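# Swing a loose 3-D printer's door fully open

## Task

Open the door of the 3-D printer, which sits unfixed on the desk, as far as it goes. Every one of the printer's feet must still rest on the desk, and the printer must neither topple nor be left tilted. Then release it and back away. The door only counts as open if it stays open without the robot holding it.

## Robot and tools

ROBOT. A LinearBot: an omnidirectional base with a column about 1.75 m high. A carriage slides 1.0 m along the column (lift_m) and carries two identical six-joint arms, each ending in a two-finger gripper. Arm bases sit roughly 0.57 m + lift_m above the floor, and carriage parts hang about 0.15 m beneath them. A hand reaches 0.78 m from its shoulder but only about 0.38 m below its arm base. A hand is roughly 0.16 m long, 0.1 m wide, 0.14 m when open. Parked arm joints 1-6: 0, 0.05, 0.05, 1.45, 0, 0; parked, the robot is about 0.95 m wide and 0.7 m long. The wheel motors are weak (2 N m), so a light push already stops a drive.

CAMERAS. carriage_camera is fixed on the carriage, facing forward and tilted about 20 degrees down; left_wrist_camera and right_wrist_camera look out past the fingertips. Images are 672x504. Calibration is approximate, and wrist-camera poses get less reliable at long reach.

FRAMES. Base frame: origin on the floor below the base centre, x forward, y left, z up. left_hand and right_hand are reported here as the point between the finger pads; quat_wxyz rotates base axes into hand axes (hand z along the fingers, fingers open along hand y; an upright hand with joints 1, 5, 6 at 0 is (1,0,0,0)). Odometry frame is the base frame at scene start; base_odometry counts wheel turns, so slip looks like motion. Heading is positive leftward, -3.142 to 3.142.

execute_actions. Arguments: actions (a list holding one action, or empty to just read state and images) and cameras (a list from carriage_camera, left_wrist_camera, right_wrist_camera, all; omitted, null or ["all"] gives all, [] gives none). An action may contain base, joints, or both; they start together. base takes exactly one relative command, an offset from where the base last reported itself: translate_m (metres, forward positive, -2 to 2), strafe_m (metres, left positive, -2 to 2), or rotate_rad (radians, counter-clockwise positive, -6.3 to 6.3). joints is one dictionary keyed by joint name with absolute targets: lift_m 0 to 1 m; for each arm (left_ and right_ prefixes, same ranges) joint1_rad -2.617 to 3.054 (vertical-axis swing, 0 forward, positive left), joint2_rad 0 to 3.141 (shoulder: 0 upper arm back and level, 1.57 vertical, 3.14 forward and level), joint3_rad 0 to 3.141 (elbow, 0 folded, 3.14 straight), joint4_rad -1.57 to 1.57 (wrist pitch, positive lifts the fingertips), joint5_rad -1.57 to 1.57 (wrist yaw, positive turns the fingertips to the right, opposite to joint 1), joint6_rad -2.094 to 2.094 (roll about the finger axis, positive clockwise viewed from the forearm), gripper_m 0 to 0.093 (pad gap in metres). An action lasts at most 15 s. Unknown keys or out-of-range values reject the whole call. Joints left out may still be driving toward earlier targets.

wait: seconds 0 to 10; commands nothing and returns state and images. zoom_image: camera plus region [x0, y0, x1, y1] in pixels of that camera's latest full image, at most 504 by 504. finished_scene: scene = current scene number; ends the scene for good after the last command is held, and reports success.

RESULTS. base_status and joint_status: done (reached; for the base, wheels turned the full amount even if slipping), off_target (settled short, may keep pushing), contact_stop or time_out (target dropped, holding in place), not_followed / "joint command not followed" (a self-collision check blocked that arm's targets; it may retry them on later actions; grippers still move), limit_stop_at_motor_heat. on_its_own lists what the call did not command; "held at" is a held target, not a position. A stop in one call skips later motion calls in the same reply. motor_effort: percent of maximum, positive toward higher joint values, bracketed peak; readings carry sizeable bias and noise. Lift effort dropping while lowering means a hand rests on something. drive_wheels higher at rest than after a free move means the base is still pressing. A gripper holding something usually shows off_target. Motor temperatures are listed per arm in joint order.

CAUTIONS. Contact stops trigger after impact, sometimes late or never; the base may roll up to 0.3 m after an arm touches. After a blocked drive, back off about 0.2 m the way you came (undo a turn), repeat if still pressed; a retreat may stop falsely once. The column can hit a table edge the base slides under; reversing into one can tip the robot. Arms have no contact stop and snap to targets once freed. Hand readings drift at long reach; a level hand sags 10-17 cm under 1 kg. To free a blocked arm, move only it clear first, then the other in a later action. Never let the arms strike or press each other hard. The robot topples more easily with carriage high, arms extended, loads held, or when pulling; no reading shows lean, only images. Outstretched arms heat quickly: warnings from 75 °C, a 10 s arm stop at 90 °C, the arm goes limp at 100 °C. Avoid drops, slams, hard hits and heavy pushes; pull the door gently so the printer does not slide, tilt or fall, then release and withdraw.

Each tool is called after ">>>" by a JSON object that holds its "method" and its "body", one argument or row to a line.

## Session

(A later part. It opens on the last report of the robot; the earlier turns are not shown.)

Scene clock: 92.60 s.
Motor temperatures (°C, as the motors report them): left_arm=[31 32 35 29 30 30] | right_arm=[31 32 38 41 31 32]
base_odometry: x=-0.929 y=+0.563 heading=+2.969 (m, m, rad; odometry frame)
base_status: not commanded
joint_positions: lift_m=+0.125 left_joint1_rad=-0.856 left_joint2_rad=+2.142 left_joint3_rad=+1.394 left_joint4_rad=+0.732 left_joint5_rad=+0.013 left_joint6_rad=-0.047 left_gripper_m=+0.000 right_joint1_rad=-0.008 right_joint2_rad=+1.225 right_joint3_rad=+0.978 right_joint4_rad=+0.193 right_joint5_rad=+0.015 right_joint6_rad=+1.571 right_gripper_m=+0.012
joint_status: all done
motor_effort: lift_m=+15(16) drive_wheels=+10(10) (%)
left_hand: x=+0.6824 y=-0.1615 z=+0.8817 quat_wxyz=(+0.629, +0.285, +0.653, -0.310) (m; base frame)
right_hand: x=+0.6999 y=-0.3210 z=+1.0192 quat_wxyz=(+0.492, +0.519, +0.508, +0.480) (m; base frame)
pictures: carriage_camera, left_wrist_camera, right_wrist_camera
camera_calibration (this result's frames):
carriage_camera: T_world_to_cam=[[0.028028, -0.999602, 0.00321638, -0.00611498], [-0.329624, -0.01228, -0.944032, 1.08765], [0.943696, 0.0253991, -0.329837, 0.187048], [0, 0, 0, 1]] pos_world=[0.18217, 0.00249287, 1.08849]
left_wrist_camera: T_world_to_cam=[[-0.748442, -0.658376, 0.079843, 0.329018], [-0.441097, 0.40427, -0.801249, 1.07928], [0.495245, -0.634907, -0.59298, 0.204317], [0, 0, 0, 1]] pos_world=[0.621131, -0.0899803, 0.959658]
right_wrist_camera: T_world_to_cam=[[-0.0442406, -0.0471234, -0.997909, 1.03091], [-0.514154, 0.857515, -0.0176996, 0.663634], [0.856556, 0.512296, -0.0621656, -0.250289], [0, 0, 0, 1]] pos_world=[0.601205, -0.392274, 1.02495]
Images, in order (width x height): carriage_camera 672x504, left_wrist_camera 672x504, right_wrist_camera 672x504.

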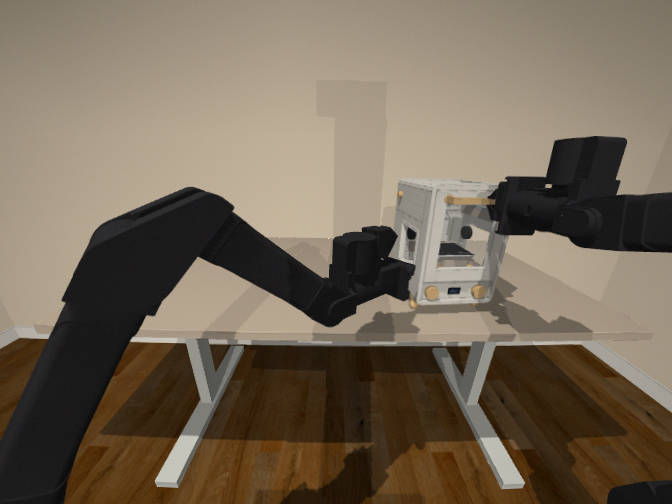

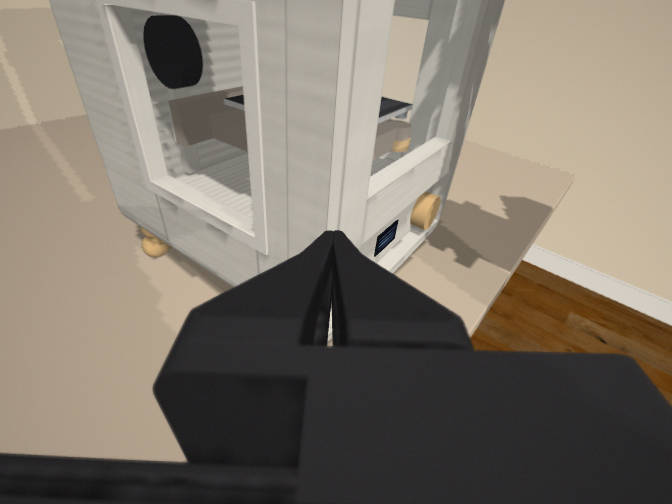

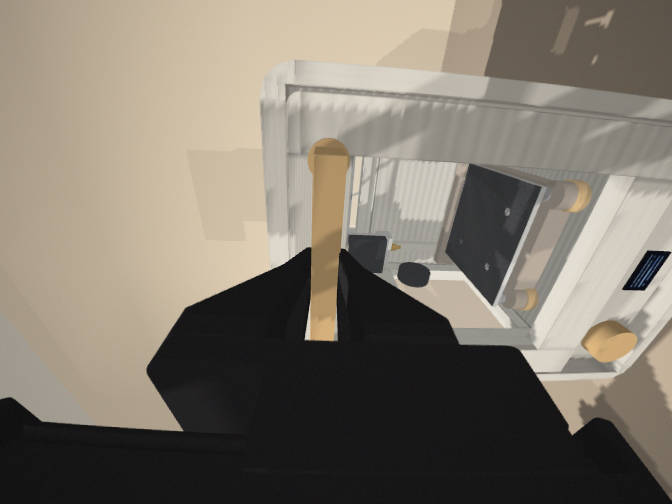

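>>> {"method": "execute_actions", "body": {
  "actions": [
    {"joints":{"left_joint2_rad":2.3,"left_joint3_rad":1.69,"left_joint4_rad":0.61,"left_gripper_m":0.05}}
  ],
  "cameras": ["left_wrist_camera","carriage_camera"]
}}

>>> {"method": "execute_actions", "body": {
  "actions": [
    {"joints":{"right_joint2_rad":1.03,"right_joint3_rad":0.81,"right_gripper_m":0}}
  ]
}}

Scene clock: 99.03 s.
Motor temperatures (°C, as the motors report them): left_arm=[31 35 35 31 30 30] | right_arm=[31 32 39 40 31 32]
base_odometry: x=-0.929 y=+0.563 heading=+2.969 (m, m, rad; odometry frame)
base_status: not commanded
joint_positions: lift_m=+0.125 left_joint1_rad=-0.856 left_joint2_rad=+2.300 left_joint3_rad=+1.684 left_joint4_rad=+0.617 left_joint5_rad=+0.013 left_joint6_rad=-0.047 left_gripper_m=+0.050 right_joint1_rad=-0.008 right_joint2_rad=+1.225 right_joint3_rad=+0.978 right_joint4_rad=+0.193 right_joint5_rad=+0.015 right_joint6_rad=+1.571 right_gripper_m=+0.012
joint_status: all done
motor_effort: lift_m=+14(15) drive_wheels=+10(10) (%)
left_hand: x=+0.7134 y=-0.1973 z=+0.8907 quat_wxyz=(+0.635, +0.282, +0.648, -0.313) (m; base frame)
right_hand: x=+0.6999 y=-0.3210 z=+1.0192 quat_wxyz=(+0.492, +0.519, +0.508, +0.480) (m; base frame)
pictures: carriage_camera, left_wrist_camera
camera_calibration (this result's frames):
carriage_camera: T_world_to_cam=[[0.028028, -0.999602, 0.00321638, -0.00611498], [-0.329624, -0.01228, -0.944032, 1.08765], [0.943696, 0.0253991, -0.329837, 0.187048], [0, 0, 0, 1]] pos_world=[0.18217, 0.00249287, 1.08849]
left_wrist_camera: T_world_to_cam=[[-0.749321, -0.657364, 0.0799411, 0.32873], [-0.432226, 0.394051, -0.811113, 1.11511], [0.501695, -0.642337, -0.5794, 0.153382], [0, 0, 0, 1]] pos_world=[0.651354, -0.124793, 0.967074]
Images, in order (width x height): carriage_camera 672x504, left_wrist_camera 672x504.

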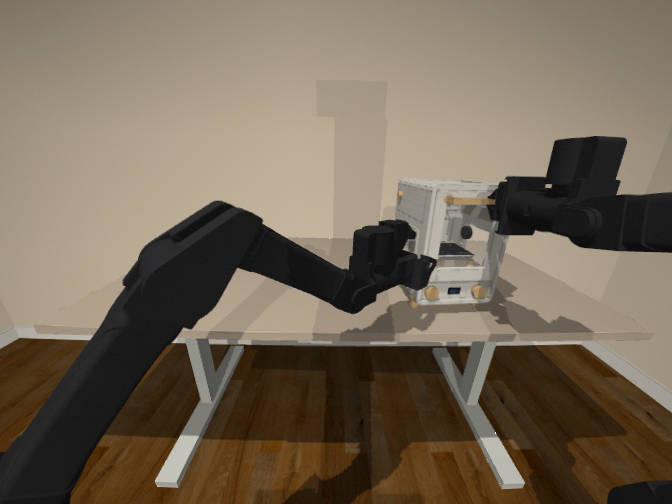

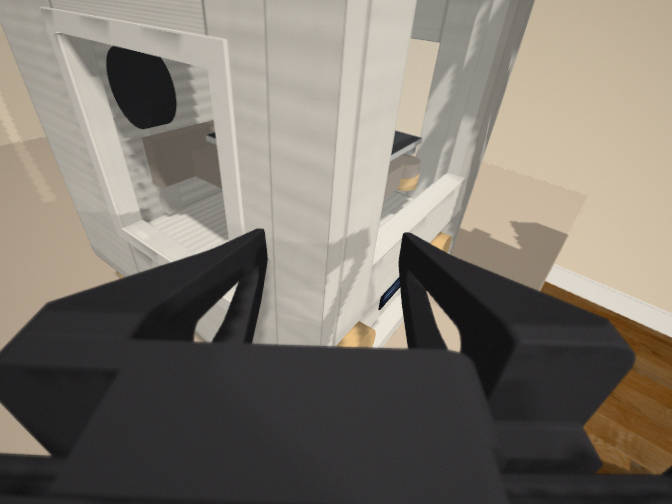

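Scene clock: 99.83 s.
Motor temperatures (°C, as the motors report them): left_arm=[31 36 35 31 30 30] | right_arm=[31 32 39 40 31 32]
base_odometry: x=-0.929 y=+0.563 heading=+2.969 (m, m, rad; odometry frame)
base_status: not commanded
joint_positions: lift_m=+0.125 left_joint1_rad=-0.870 left_joint2_rad=+2.299 left_joint3_rad=+1.683 left_joint4_rad=+0.617 left_joint5_rad=+0.040 left_joint6_rad=-0.044 left_gripper_m=+0.050 right_joint1_rad=-0.008 right_joint2_rad=+1.060 right_joint3_rad=+0.834 right_joint4_rad=+0.221 right_joint5_rad=+0.032 right_joint6_rad=+1.575 right_gripper_m=+0.012
joint_status: right_gripper_m off_target (ended at +0.012, target +0.000); the others done
motor_effort: lift_m=+13(16) drive_wheels=+10(15) (%)
left_hand: x=+0.7026 y=-0.2060 z=+0.8911 quat_wxyz=(+0.629, +0.296, +0.641, -0.325) (m; base frame)
right_hand: x=+0.6605 y=-0.3237 z=+1.0186 quat_wxyz=(+0.508, +0.512, +0.490, +0.490) (m; base frame)
pictures: carriage_camera, left_wrist_camera, right_wrist_camera
camera_calibration (this result's frames):
carriage_camera: T_world_to_cam=[[0.028028, -0.999602, 0.00321638, -0.00611498], [-0.329624, -0.01228, -0.944032, 1.08765], [0.943696, 0.0253991, -0.329837, 0.187048], [0, 0, 0, 1]] pos_world=[0.18217, 0.00249287, 1.08849]
left_wrist_camera: T_world_to_cam=[[-0.775487, -0.626622, 0.0772338, 0.342002], [-0.413817, 0.412073, -0.811758, 1.10554], [0.47684, -0.661468, -0.578864, 0.166478], [0, 0, 0, 1]] pos_world=[0.643328, -0.131139, 0.967387]
right_wrist_camera: T_world_to_cam=[[0.00461439, -0.0438808, -0.999026, 0.998307], [-0.497819, 0.866342, -0.0403522, 0.660731], [0.867269, 0.49752, -0.017847, -0.272179], [0, 0, 0, 1]] pos_world=[0.56037, -0.393198, 1.01914]
Images, in order (width x height): carriage_camera 672x504, left_wrist_camera 672x504, right_wrist_camera 672x504.

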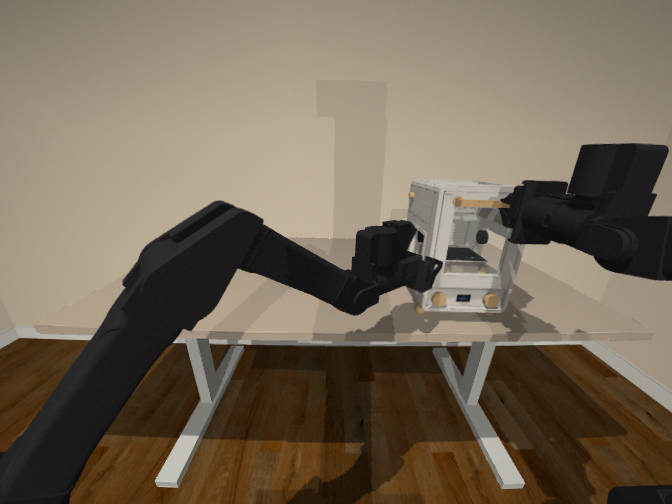

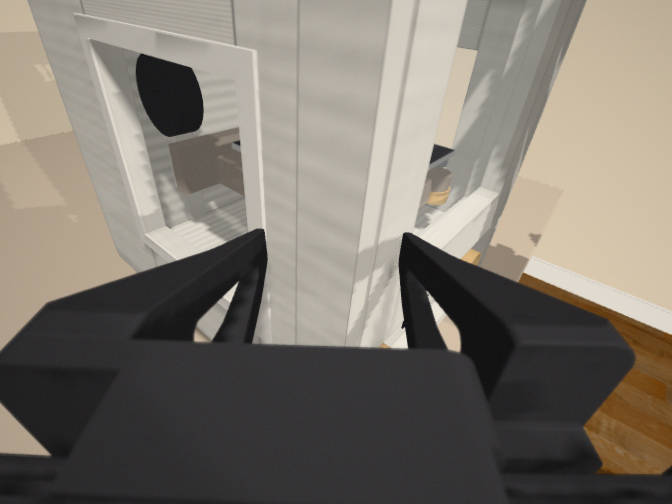

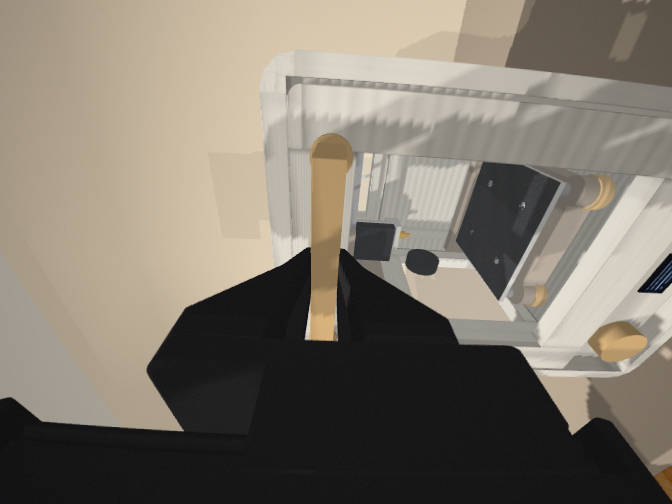

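>>> {"method": "execute_actions", "body": {
  "actions": [
    {"joints":{"right_gripper_m":0.09,"left_joint2_rad":2.36,"left_joint3_rad":1.8,"left_joint4_rad":0.56}}
  ],
  "cameras": []
}}

>>> {"method": "execute_actions", "body": {
  "actions": [
    {"joints":{"right_joint1_rad":0.13,"right_joint5_rad":0.0,"right_joint2_rad":1.12,"right_joint3_rad":0.91,"right_joint4_rad":0.2}}
  ]
}}

Scene clock: 114.97 s.
Motor temperatures (°C, as the motors report them): left_arm=[31 43 37 33 30 30] | right_arm=[31 32 38 39 31 32]
base_odometry: x=-0.929 y=+0.563 heading=+2.969 (m, m, rad; odometry frame)
base_status: not commanded
joint_positions: lift_m=+0.125 left_joint1_rad=-0.870 left_joint2_rad=+2.344 left_joint3_rad=+1.777 left_joint4_rad=+0.559 left_joint5_rad=+0.039 left_joint6_rad=-0.044 left_gripper_m=+0.050 right_joint1_rad=-0.008 right_joint2_rad=+1.044 right_joint3_rad=+0.824 right_joint4_rad=+0.207 right_joint5_rad=+0.014 right_joint6_rad=+1.575 right_gripper_m=+0.090
joint_status: all done
motor_effort: lift_m=+15(14) drive_wheels=+5(10) (%)
left_hand: x=+0.7110 y=-0.2158 z=+0.8921 quat_wxyz=(+0.626, +0.297, +0.645, -0.323) (m; base frame)
right_hand: x=+0.6570 y=-0.3205 z=+1.0162 quat_wxyz=(+0.501, +0.510, +0.496, +0.492) (m; base frame)
pictures: none
No camera images: the call's "cameras" was empty. Leave "cameras" out to get every camera's image.

Scene clock: 115.67 s.
Motor temperatures (°C, as the motors report them): left_arm=[31 43 37 33 30 30] | right_arm=[31 32 38 39 31 32]
base_odometry: x=-0.929 y=+0.563 heading=+2.969 (m, m, rad; odometry frame)
base_status: not commanded
joint_positions: lift_m=+0.125 left_joint1_rad=-0.870 left_joint2_rad=+2.344 left_joint3_rad=+1.777 left_joint4_rad=+0.559 left_joint5_rad=+0.039 left_joint6_rad=-0.044 left_gripper_m=+0.050 right_joint1_rad=+0.125 right_joint2_rad=+1.117 right_joint3_rad=+0.888 right_joint4_rad=+0.205 right_joint5_rad=+0.002 right_joint6_rad=+1.575 right_gripper_m=+0.090
joint_status: all done
motor_effort: lift_m=+16(16) drive_wheels=+5(6) (%)
left_hand: x=+0.7110 y=-0.2158 z=+0.8921 quat_wxyz=(+0.626, +0.297, +0.645, -0.323) (m; base frame)
right_hand: x=+0.6710 y=-0.2653 z=+1.0202 quat_wxyz=(+0.462, +0.475, +0.535, +0.524) (m; base frame)
pictures: carriage_camera, left_wrist_camera, right_wrist_camera
camera_calibration (this result's frames):
carriage_camera: T_world_to_cam=[[0.028028, -0.999602, 0.00321638, -0.00611498], [-0.329624, -0.01228, -0.944032, 1.08765], [0.943696, 0.0253991, -0.329837, 0.187048], [0, 0, 0, 1]] pos_world=[0.18217, 0.00249287, 1.08849]
left_wrist_camera: T_world_to_cam=[[-0.774753, -0.627504, 0.0774403, 0.34137], [-0.41915, 0.418045, -0.805948, 1.11379], [0.473362, -0.656869, -0.5869, 0.167205], [0, 0, 0, 1]] pos_world=[0.652176, -0.141573, 0.969356]
right_wrist_camera: T_world_to_cam=[[-0.00730509, -0.0443998, -0.998987, 1.01023], [-0.632385, 0.774082, -0.0297796, 0.670481], [0.77462, 0.631527, -0.0337325, -0.196352], [0, 0, 0, 1]] pos_world=[0.583479, -0.350152, 1.02255]
Images, in order (width x height): carriage_camera 672x504, left_wrist_camera 672x504, right_wrist_camera 672x504.

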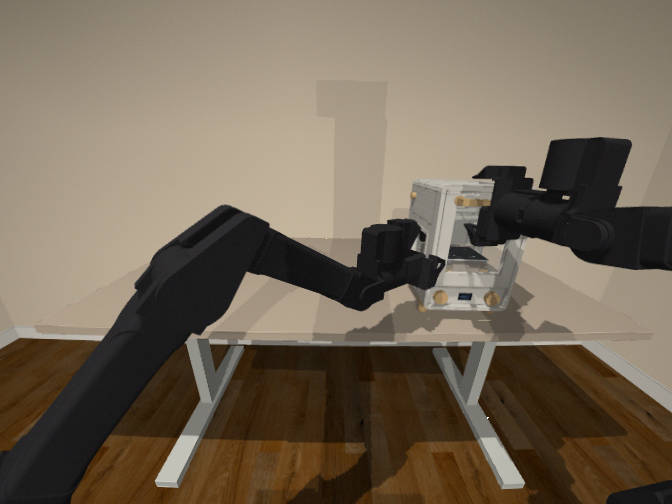

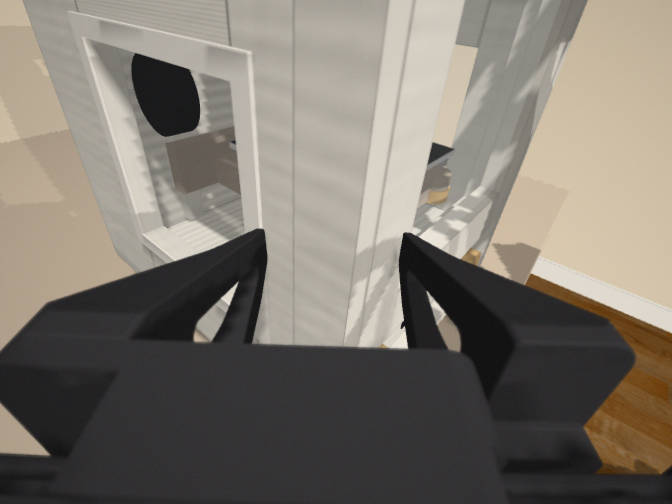

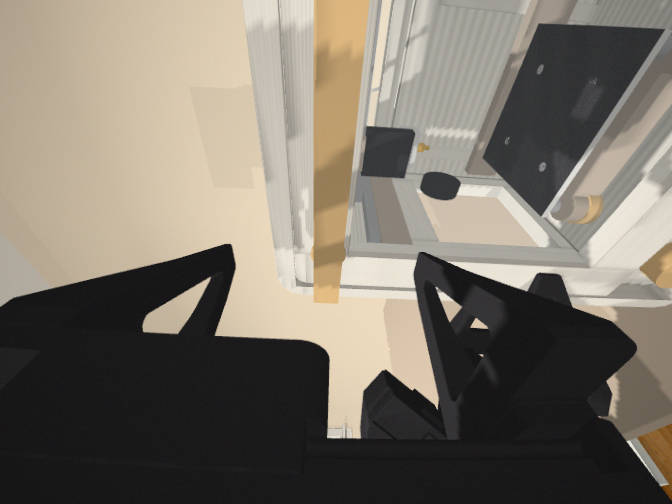

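>>> {"method": "execute_actions", "body": {
  "actions": [
    {"joints":{"right_joint1_rad":0.1,"right_joint2_rad":1.24,"right_joint3_rad":1.03,"left_gripper_m":0.03,"left_joint1_rad":-0.85}}
  ],
  "cameras": []
}}

>>> {"method": "execute_actions", "body": {
  "actions": [
    {"joints":{"right_gripper_m":0}}
  ]
}}

>>> {"method": "execute_actions", "body": {
  "actions": [
    {"joints":{"right_joint2_rad":1.05,"right_joint3_rad":0.83,"right_gripper_m":0}}
  ]
}}

Scene clock: 122.97 s.
Motor temperatures (°C, as the motors report them): left_arm=[31 45 39 34 30 30] | right_arm=[31 32 39 39 31 32]
base_odometry: x=-0.929 y=+0.563 heading=+2.969 (m, m, rad; odometry frame)
base_status: not commanded
joint_positions: lift_m=+0.125 left_joint1_rad=-0.868 left_joint2_rad=+2.344 left_joint3_rad=+1.780 left_joint4_rad=+0.556 left_joint5_rad=+0.041 left_joint6_rad=-0.044 left_gripper_m=+0.030 right_joint1_rad=+0.108 right_joint2_rad=+1.237 right_joint3_rad=+1.011 right_joint4_rad=+0.199 right_joint5_rad=+0.001 right_joint6_rad=+1.575 right_gripper_m=+0.090
joint_status: all done
motor_effort: lift_m=+15(14) drive_wheels=+8(11) (%)
left_hand: x=+0.7115 y=-0.2157 z=+0.8931 quat_wxyz=(+0.626, +0.298, +0.644, -0.323) (m; base frame)
right_hand: x=+0.7006 y=-0.2687 z=+1.0324 quat_wxyz=(+0.465, +0.480, +0.532, +0.520) (m; base frame)
pictures: none
No camera images: the call's "cameras" was empty. Leave "cameras" out to get every camera's image.

Scene clock: 123.67 s.
Motor temperatures (°C, as the motors report them): left_arm=[31 45 39 34 30 30] | right_arm=[31 32 39 39 31 32]
base_odometry: x=-0.929 y=+0.563 heading=+2.969 (m, m, rad; odometry frame)
base_status: not commanded
joint_positions: lift_m=+0.125 left_joint1_rad=-0.868 left_joint2_rad=+2.344 left_joint3_rad=+1.781 left_joint4_rad=+0.556 left_joint5_rad=+0.041 left_joint6_rad=-0.044 left_gripper_m=+0.030 right_joint1_rad=+0.107 right_joint2_rad=+1.238 right_joint3_rad=+1.010 right_joint4_rad=+0.189 right_joint5_rad=+0.001 right_joint6_rad=+1.574 right_gripper_m=+0.040
joint_status: right_gripper_m off_target (ended at +0.040, target +0.000)
motor_effort: lift_m=+18(16) drive_wheels=+8(8) (%)
left_hand: x=+0.7116 y=-0.2157 z=+0.8935 quat_wxyz=(+0.626, +0.297, +0.644, -0.323) (m; base frame)
right_hand: x=+0.7008 y=-0.2689 z=+1.0292 quat_wxyz=(+0.463, +0.482, +0.535, +0.516) (m; base frame)
pictures: carriage_camera, left_wrist_camera, right_wrist_camera
camera_calibration (this result's frames):
carriage_camera: T_world_to_cam=[[0.028028, -0.999602, 0.00321638, -0.00611496], [-0.329624, -0.01228, -0.944032, 1.08764], [0.943696, 0.0253991, -0.329837, 0.187046], [0, 0, 0, 1]] pos_world=[0.18217, 0.00249287, 1.08849]
left_wrist_camera: T_world_to_cam=[[-0.775068, -0.627118, 0.0774191, 0.342122], [-0.418203, 0.417259, -0.806846, 1.11508], [0.473684, -0.657737, -0.585667, 0.166253], [0, 0, 0, 1]] pos_world=[0.652749, -0.141378, 0.970584]
right_wrist_camera: T_world_to_cam=[[-0.0222513, -0.0473049, -0.998633, 1.02862], [-0.620317, 0.784005, -0.0233163, 0.680005], [0.784036, 0.61895, -0.0467891, -0.213445], [0, 0, 0, 1]] pos_world=[0.612055, -0.352357, 1.03308]
Images, in order (width x height): carriage_camera 672x504, left_wrist_camera 672x504, right_wrist_camera 672x504.

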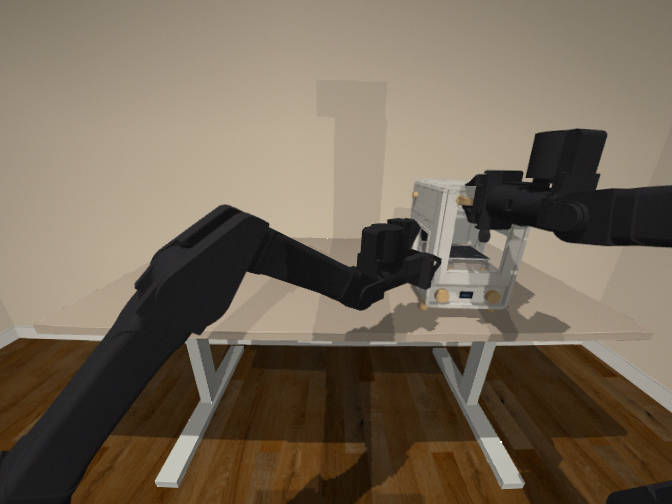

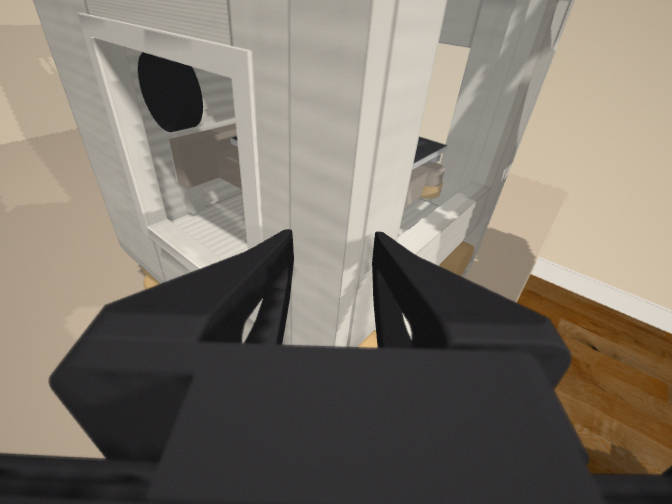

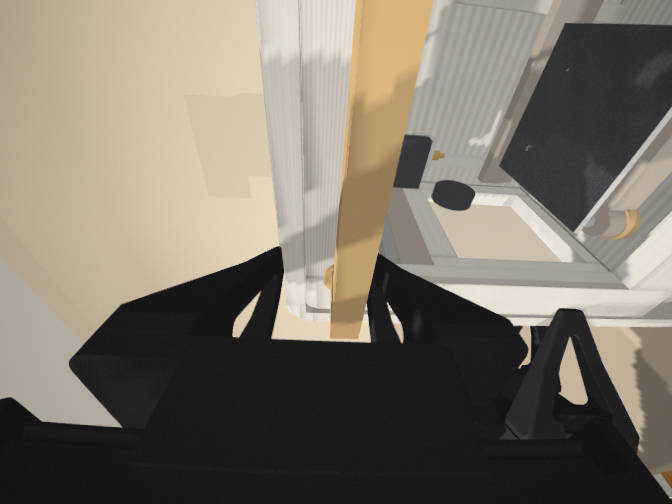

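Scene clock: 124.47 s.
Motor temperatures (°C, as the motors report them): left_arm=[31 45 39 35 30 30] | right_arm=[31 32 39 39 31 32]
base_odometry: x=-0.929 y=+0.563 heading=+2.969 (m, m, rad; odometry frame)
base_status: not commanded
joint_positions: lift_m=+0.125 left_joint1_rad=-0.873 left_joint2_rad=+2.344 left_joint3_rad=+1.783 left_joint4_rad=+0.553 left_joint5_rad=+0.071 left_joint6_rad=-0.043 left_gripper_m=+0.030 right_joint1_rad=+0.104 right_joint2_rad=+1.072 right_joint3_rad=+0.844 right_joint4_rad=+0.211 right_joint5_rad=+0.012 right_joint6_rad=+1.574 right_gripper_m=+0.012
joint_status: right_gripper_m off_target (ended at +0.012, target +0.000); the others done
motor_effort: lift_m=+15(16) drive_wheels=+7(15) (%)
left_hand: x=+0.7053 y=-0.2207 z=+0.8936 quat_wxyz=(+0.620, +0.309, +0.639, -0.334) (m; base frame)
right_hand: x=+0.6615 y=-0.2762 z=+1.0166 quat_wxyz=(+0.472, +0.481, +0.526, +0.519) (m; base frame)
pictures: carriage_camera, left_wrist_camera, right_wrist_camera
camera_calibration (this result's frames):
carriage_camera: T_world_to_cam=[[0.028028, -0.999602, 0.00321638, -0.00611496], [-0.329624, -0.01228, -0.944032, 1.08764], [0.943696, 0.0253991, -0.329837, 0.187046], [0, 0, 0, 1]] pos_world=[0.18217, 0.00249287, 1.08849]
left_wrist_camera: T_world_to_cam=[[-0.796145, -0.600247, 0.0765339, 0.355662], [-0.4036, 0.43252, -0.806247, 1.10715], [0.450845, -0.672778, -0.586608, 0.179606], [0, 0, 0, 1]] pos_world=[0.649031, -0.144546, 0.970776]
right_wrist_camera: T_world_to_cam=[[-0.00165173, -0.0451973, -0.998977, 1.00219], [-0.608573, 0.792732, -0.0348598, 0.667377], [0.793496, 0.607893, -0.0288153, -0.206271], [0, 0, 0, 1]] pos_world=[0.571478, -0.358364, 1.01848]
Images, in order (width x height): carriage_camera 672x504, left_wrist_camera 672x504, right_wrist_camera 672x504.

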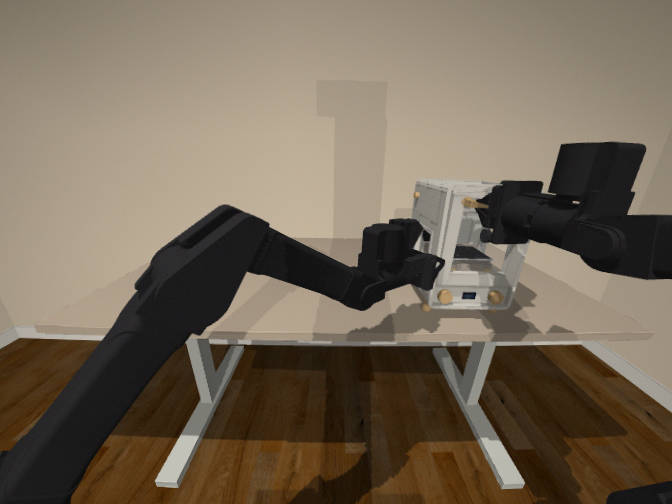

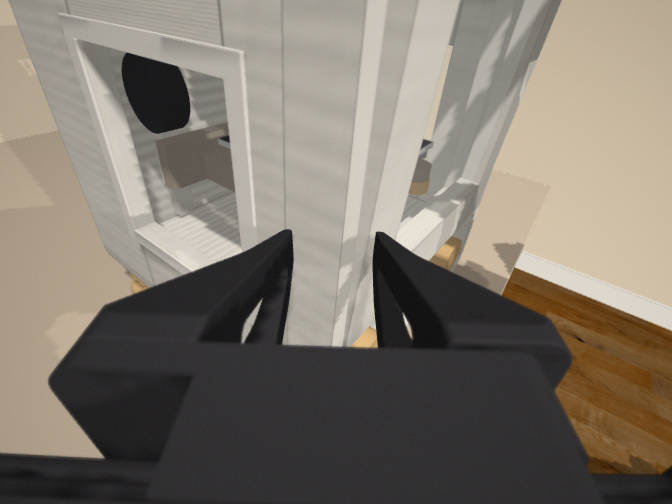

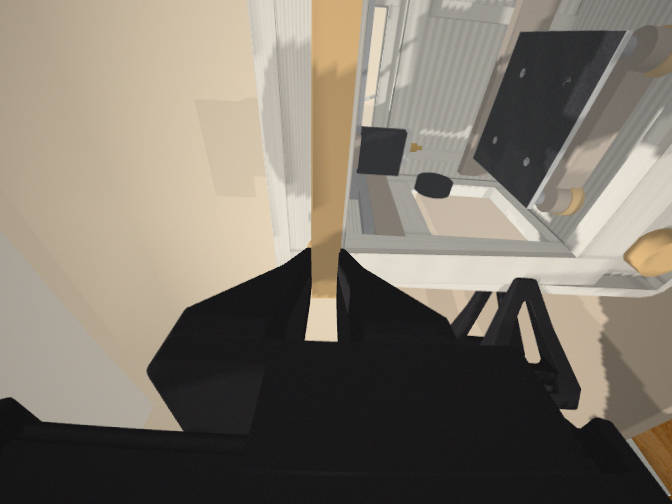

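>>> {"method": "execute_actions", "body": {
  "actions": [
    {"joints":{"right_joint2_rad":0.8,"right_joint3_rad":0.58,"right_gripper_m":0}}
  ]
}}

>>> {"method": "zoom_image", "body": {
  "camera": "carriage_camera",
  "region": [380,150,580,350]
}}

Scene clock: 128.60 s.
Motor temperatures (°C, as the motors report them): left_arm=[31 46 39 35 31 30] | right_arm=[31 32 39 39 31 32]
base_odometry: x=-0.929 y=+0.563 heading=+2.969 (m, m, rad; odometry frame)
base_status: not commanded
joint_positions: lift_m=+0.125 left_joint1_rad=-0.884 left_joint2_rad=+2.344 left_joint3_rad=+1.783 left_joint4_rad=+0.530 left_joint5_rad=+0.108 left_joint6_rad=-0.030 left_gripper_m=+0.030 right_joint1_rad=+0.104 right_joint2_rad=+0.817 right_joint3_rad=+0.604 right_joint4_rad=+0.243 right_joint5_rad=+0.026 right_joint6_rad=+1.573 right_gripper_m=+0.012
joint_status: right_gripper_m off_target (ended at +0.012, target +0.000); the others done
motor_effort: lift_m=+15(12) drive_wheels=+6(8) (%)
left_hand: x=+0.6936 y=-0.2293 z=+0.8878 quat_wxyz=(+0.606, +0.331, +0.637, -0.342) (m; base frame)
right_hand: x=+0.6075 y=-0.2842 z=+0.9925 quat_wxyz=(+0.486, +0.474, +0.511, +0.528) (m; base frame)
pictures: carriage_camera, left_wrist_camera, right_wrist_camera
camera_calibration (this result's frames):
carriage_camera: T_world_to_cam=[[0.028028, -0.999602, 0.00321638, -0.00611496], [-0.329624, -0.01228, -0.944032, 1.08764], [0.943696, 0.0253991, -0.329837, 0.187046], [0, 0, 0, 1]] pos_world=[0.18217, 0.00249287, 1.08849]
left_wrist_camera: T_world_to_cam=[[-0.824294, -0.562261, 0.0663472, 0.378923], [-0.385632, 0.471787, -0.792909, 1.08618], [0.41452, -0.679176, -0.605717, 0.216407], [0, 0, 0, 1]] pos_world=[0.641504, -0.152412, 0.967182]
right_wrist_camera: T_world_to_cam=[[0.0440092, -0.0409349, -0.998192, 0.950315], [-0.595447, 0.801217, -0.0591098, 0.65855], [0.802188, 0.596972, 0.0108864, -0.207022], [0, 0, 0, 1]] pos_world=[0.516379, -0.365154, 0.989777]
Images, in order (width x height): carriage_camera 672x504, left_wrist_camera 672x504, right_wrist_camera 672x504.

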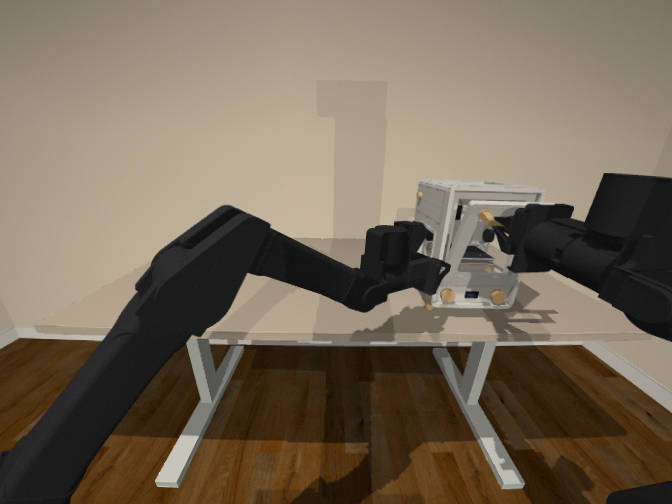

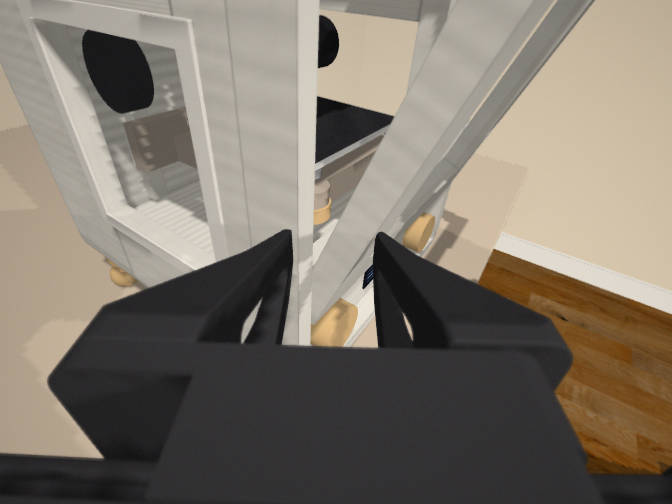

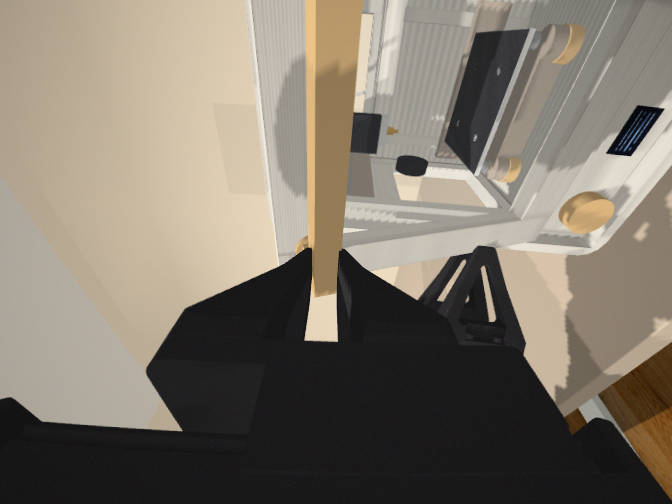

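Region (380, 150, 580, 350) of carriage_camera's 672x504 image, scaled by 2.520, with more detail than that image has.

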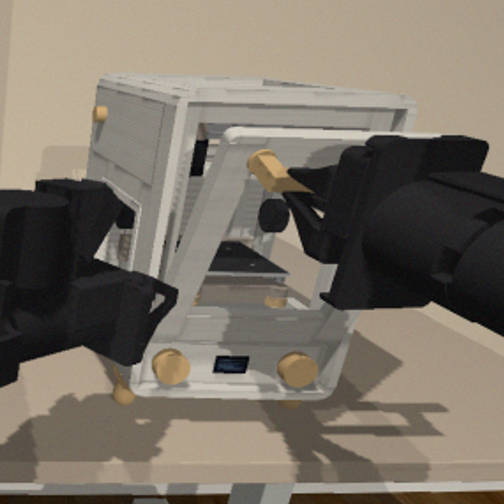

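>>> {"method": "execute_actions", "body": {
  "actions": [
    {"joints":{"left_joint2_rad":2.0,"left_joint3_rad":1.15,"left_joint4_rad":0.85,"left_joint5_rad":0}}
  ],
  "cameras": []
}}

>>> {"method": "execute_actions", "body": {
  "actions": [
    {"base":{"translate_m":-0.07},"joints":{"left_joint1_rad":0,"left_joint2_rad":0.05,"left_joint3_rad":0.05,"left_joint4_rad":1.45,"lift_m":0.08}}
  ],
  "cameras": ["carriage_camera","right_wrist_camera"]
}}

Scene clock: 135.17 s.
Motor temperatures (°C, as the motors report them): left_arm=[31 47 40 36 31 30] | right_arm=[31 31 38 39 31 32]
base_odometry: x=-0.929 y=+0.563 heading=+2.969 (m, m, rad; odometry frame)
base_status: not commanded
joint_positions: lift_m=+0.125 left_joint1_rad=-0.849 left_joint2_rad=+2.001 left_joint3_rad=+1.152 left_joint4_rad=+0.847 left_joint5_rad=+0.010 left_joint6_rad=-0.040 left_gripper_m=+0.030 right_joint1_rad=+0.104 right_joint2_rad=+0.815 right_joint3_rad=+0.604 right_joint4_rad=+0.240 right_joint5_rad=+0.024 right_joint6_rad=+1.573 right_gripper_m=+0.012
joint_status: all done
motor_effort: lift_m=+14(16) drive_wheels=+8(8) (%)
left_hand: x=+0.6554 y=-0.1238 z=+0.8815 quat_wxyz=(+0.636, +0.282, +0.649, -0.307) (m; base frame)
right_hand: x=+0.6071 y=-0.2840 z=+0.9924 quat_wxyz=(+0.486, +0.473, +0.511, +0.528) (m; base frame)
pictures: none
No camera images: the call's "cameras" was empty. Leave "cameras" out to get every camera's image.

Scene clock: 137.13 s.
Motor temperatures (°C, as the motors report them): left_arm=[31 46 40 36 31 30] | right_arm=[31 31 38 39 31 32]
base_odometry: x=-0.860 y=+0.551 heading=+2.969 (m, m, rad; odometry frame)
base_status: done
joint_positions: lift_m=+0.080 left_joint1_rad=-0.006 left_joint2_rad=+0.060 left_joint3_rad=+0.065 left_joint4_rad=+1.456 left_joint5_rad=-0.004 left_joint6_rad=-0.042 left_gripper_m=+0.030 right_joint1_rad=+0.104 right_joint2_rad=+0.791 right_joint3_rad=+0.585 right_joint4_rad=+0.180 right_joint5_rad=+0.005 right_joint6_rad=+1.568 right_gripper_m=+0.001
joint_status: all done
on_its_own: right_gripper_m moved -0.011 to your old target +0.000
motor_effort: lift_m=+17(18) drive_wheels=-6(45) (%)
left_hand: x=+0.3000 y=+0.3155 z=+1.0623 quat_wxyz=(+0.998, -0.003, +0.055, -0.024) (m; base frame)
right_hand: x=+0.6022 y=-0.2812 z=+0.9311 quat_wxyz=(+0.469, +0.480, +0.532, +0.517) (m; base frame)
pictures: carriage_camera, right_wrist_camera
camera_calibration (this result's frames):
carriage_camera: T_world_to_cam=[[0.028028, -0.999602, 0.00321638, -0.00597027], [-0.329624, -0.01228, -0.944032, 1.04517], [0.943696, 0.0253991, -0.329837, 0.172208], [0, 0, 0, 1]] pos_world=[0.18217, 0.00249287, 1.0435]
right_wrist_camera: T_world_to_cam=[[-0.00909956, -0.0516461, -0.998624, 0.918766], [-0.61467, 0.788001, -0.0351523, 0.634843], [0.788732, 0.613504, -0.0389158, -0.144787], [0, 0, 0, 1]] pos_world=[0.512778, -0.363978, 0.934184]
Images, in order (width x height): carriage_camera 672x504, right_wrist_camera 672x504.

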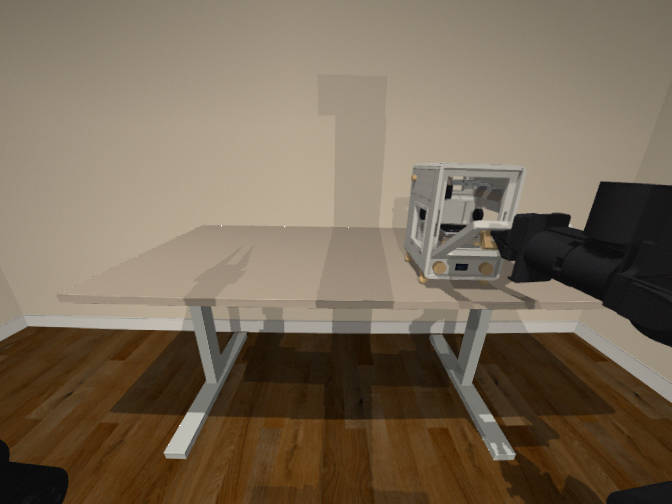

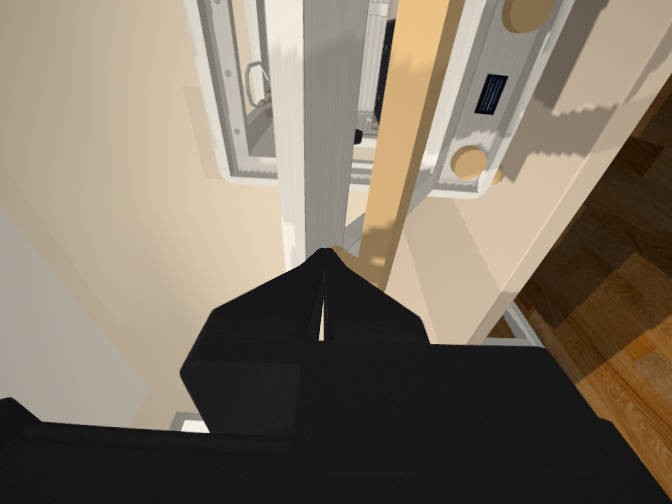

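>>> {"method": "execute_actions", "body": {
  "actions": [
    {"joints":{"lift_m":0.14,"right_joint6_rad":0}}
  ],
  "cameras": []
}}

>>> {"method": "execute_actions", "body": {
  "actions": [
    {"base":{"translate_m":0.06}}
  ],
  "cameras": ["carriage_camera","right_wrist_camera"]
}}

Scene clock: 142.93 s.
Motor temperatures (°C, as the motors report them): left_arm=[31 44 39 34 31 30] | right_arm=[31 31 38 40 31 32]
base_odometry: x=-0.860 y=+0.551 heading=+2.969 (m, m, rad; odometry frame)
base_status: not commanded
joint_positions: lift_m=+0.140 left_joint1_rad=-0.006 left_joint2_rad=+0.060 left_joint3_rad=+0.060 left_joint4_rad=+1.455 left_joint5_rad=-0.004 left_joint6_rad=-0.042 left_gripper_m=+0.030 right_joint1_rad=+0.104 right_joint2_rad=+0.793 right_joint3_rad=+0.573 right_joint4_rad=+0.184 right_joint5_rad=+0.004 right_joint6_rad=+0.008 right_gripper_m=+0.001
joint_status: all done
motor_effort: lift_m=+21(26) drive_wheels=-4(6) (%)
left_hand: x=+0.3016 y=+0.3154 z=+1.1206 quat_wxyz=(+0.998, -0.003, +0.058, -0.024) (m; base frame)
right_hand: x=+0.6027 y=-0.2810 z=+0.9850 quat_wxyz=(+0.693, -0.033, +0.719, +0.037) (m; base frame)
pictures: none
No camera images: the call's "cameras" was empty. Leave "cameras" out to get every camera's image.

Scene clock: 144.20 s.
Motor temperatures (°C, as the motors report them): left_arm=[31 44 39 34 31 30] | right_arm=[31 31 39 40 31 32]
base_odometry: x=-0.919 y=+0.561 heading=+2.969 (m, m, rad; odometry frame)
base_status: done
joint_positions: lift_m=+0.140 left_joint1_rad=-0.006 left_joint2_rad=+0.060 left_joint3_rad=+0.060 left_joint4_rad=+1.453 left_joint5_rad=-0.004 left_joint6_rad=-0.042 left_gripper_m=+0.030 right_joint1_rad=+0.104 right_joint2_rad=+0.793 right_joint3_rad=+0.573 right_joint4_rad=+0.184 right_joint5_rad=+0.004 right_joint6_rad=+0.008 right_gripper_m=+0.001
joint_status: not commanded
motor_effort: lift_m=+18(18) drive_wheels=-3(40) (%)
left_hand: x=+0.3020 y=+0.3154 z=+1.1206 quat_wxyz=(+0.998, -0.003, +0.059, -0.024) (m; base frame)
right_hand: x=+0.6027 y=-0.2810 z=+0.9850 quat_wxyz=(+0.693, -0.033, +0.719, +0.037) (m; base frame)
pictures: carriage_camera, right_wrist_camera
camera_calibration (this result's frames):
carriage_camera: T_world_to_cam=[[0.028028, -0.999602, 0.00321638, -0.00616177], [-0.329624, -0.01228, -0.944032, 1.10138], [0.943696, 0.0253991, -0.329837, 0.191847], [0, 0, 0, 1]] pos_world=[0.18217, 0.00249287, 1.10304]
right_wrist_camera: T_world_to_cam=[[0.11238, -0.992878, 0.0395445, -0.387729], [-0.555194, -0.0957456, -0.826192, 1.13189], [0.824094, 0.0708922, -0.561999, 0.198239], [0, 0, 0, 1]] pos_world=[0.508624, -0.290647, 1.0619]
Images, in order (width x height): carriage_camera 672x504, right_wrist_camera 672x504.

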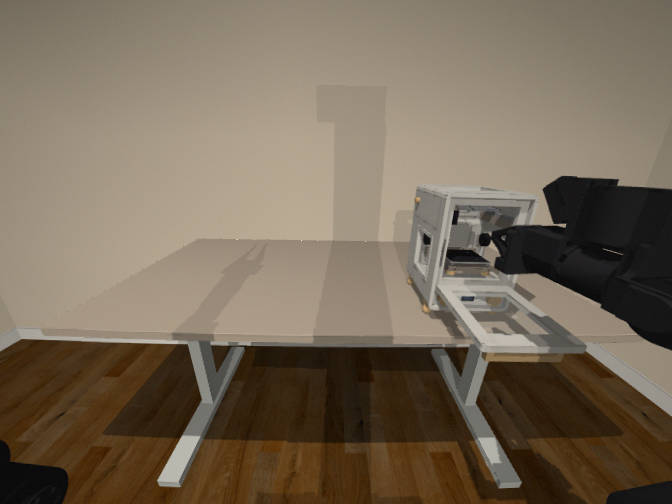

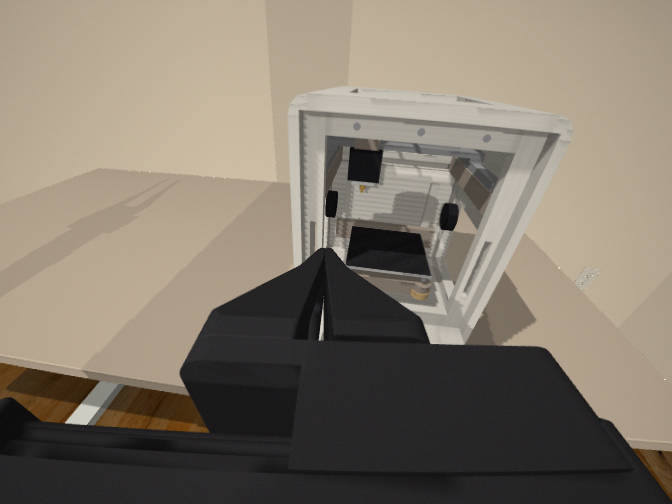

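>>> {"method": "execute_actions", "body": {
  "actions": [
    {"base":{"translate_m":-0.5},"joints":{"lift_m":0.14}}
  ],
  "cameras": ["carriage_camera"]
}}

>>> {"method": "zoom_image", "body": {
  "camera": "carriage_camera",
  "region": [330,170,530,320]
}}

Scene clock: 151.53 s.
Motor temperatures (°C, as the motors report them): left_arm=[31 41 38 33 31 30] | right_arm=[31 30 39 41 31 32]
base_odometry: x=-0.427 y=+0.475 heading=+2.969 (m, m, rad; odometry frame)
base_status: done
joint_positions: lift_m=+0.140 left_joint1_rad=-0.006 left_joint2_rad=+0.060 left_joint3_rad=+0.060 left_joint4_rad=+1.452 left_joint5_rad=-0.004 left_joint6_rad=-0.042 left_gripper_m=+0.030 right_joint1_rad=+0.104 right_joint2_rad=+0.793 right_joint3_rad=+0.573 right_joint4_rad=+0.184 right_joint5_rad=+0.004 right_joint6_rad=+0.008 right_gripper_m=+0.001
joint_status: all done
motor_effort: lift_m=+20(18) drive_wheels=-4(40) (%)
left_hand: x=+0.3022 y=+0.3154 z=+1.1206 quat_wxyz=(+0.998, -0.003, +0.059, -0.024) (m; base frame)
right_hand: x=+0.6027 y=-0.2810 z=+0.9850 quat_wxyz=(+0.693, -0.033, +0.719, +0.037) (m; base frame)
pictures: carriage_camera
camera_calibration (this result's frames):
carriage_camera: T_world_to_cam=[[0.028028, -0.999602, 0.00321638, -0.00616177], [-0.329624, -0.01228, -0.944032, 1.10138], [0.943696, 0.0253991, -0.329837, 0.191847], [0, 0, 0, 1]] pos_world=[0.18217, 0.00249287, 1.10304]
Images, in order (width x height): carriage_camera 672x504.

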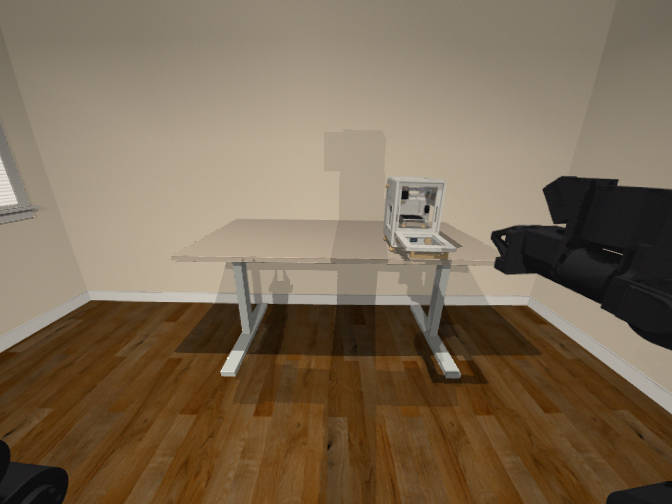

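Region (330, 170, 530, 320) of carriage_camera's 672x504 image, scaled by 2.520, with more detail than that image has; it fills the top 378 rows of this view, and the rest is white.

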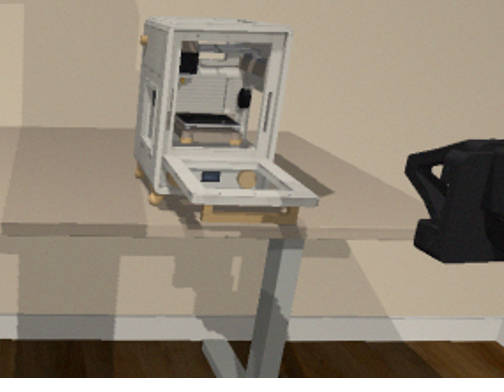

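Open, roughly level, and the handle is off the desk.

>>> {"method": "finished_scene", "body": {
  "scene": 1
}}

The scene is finished: the task was done.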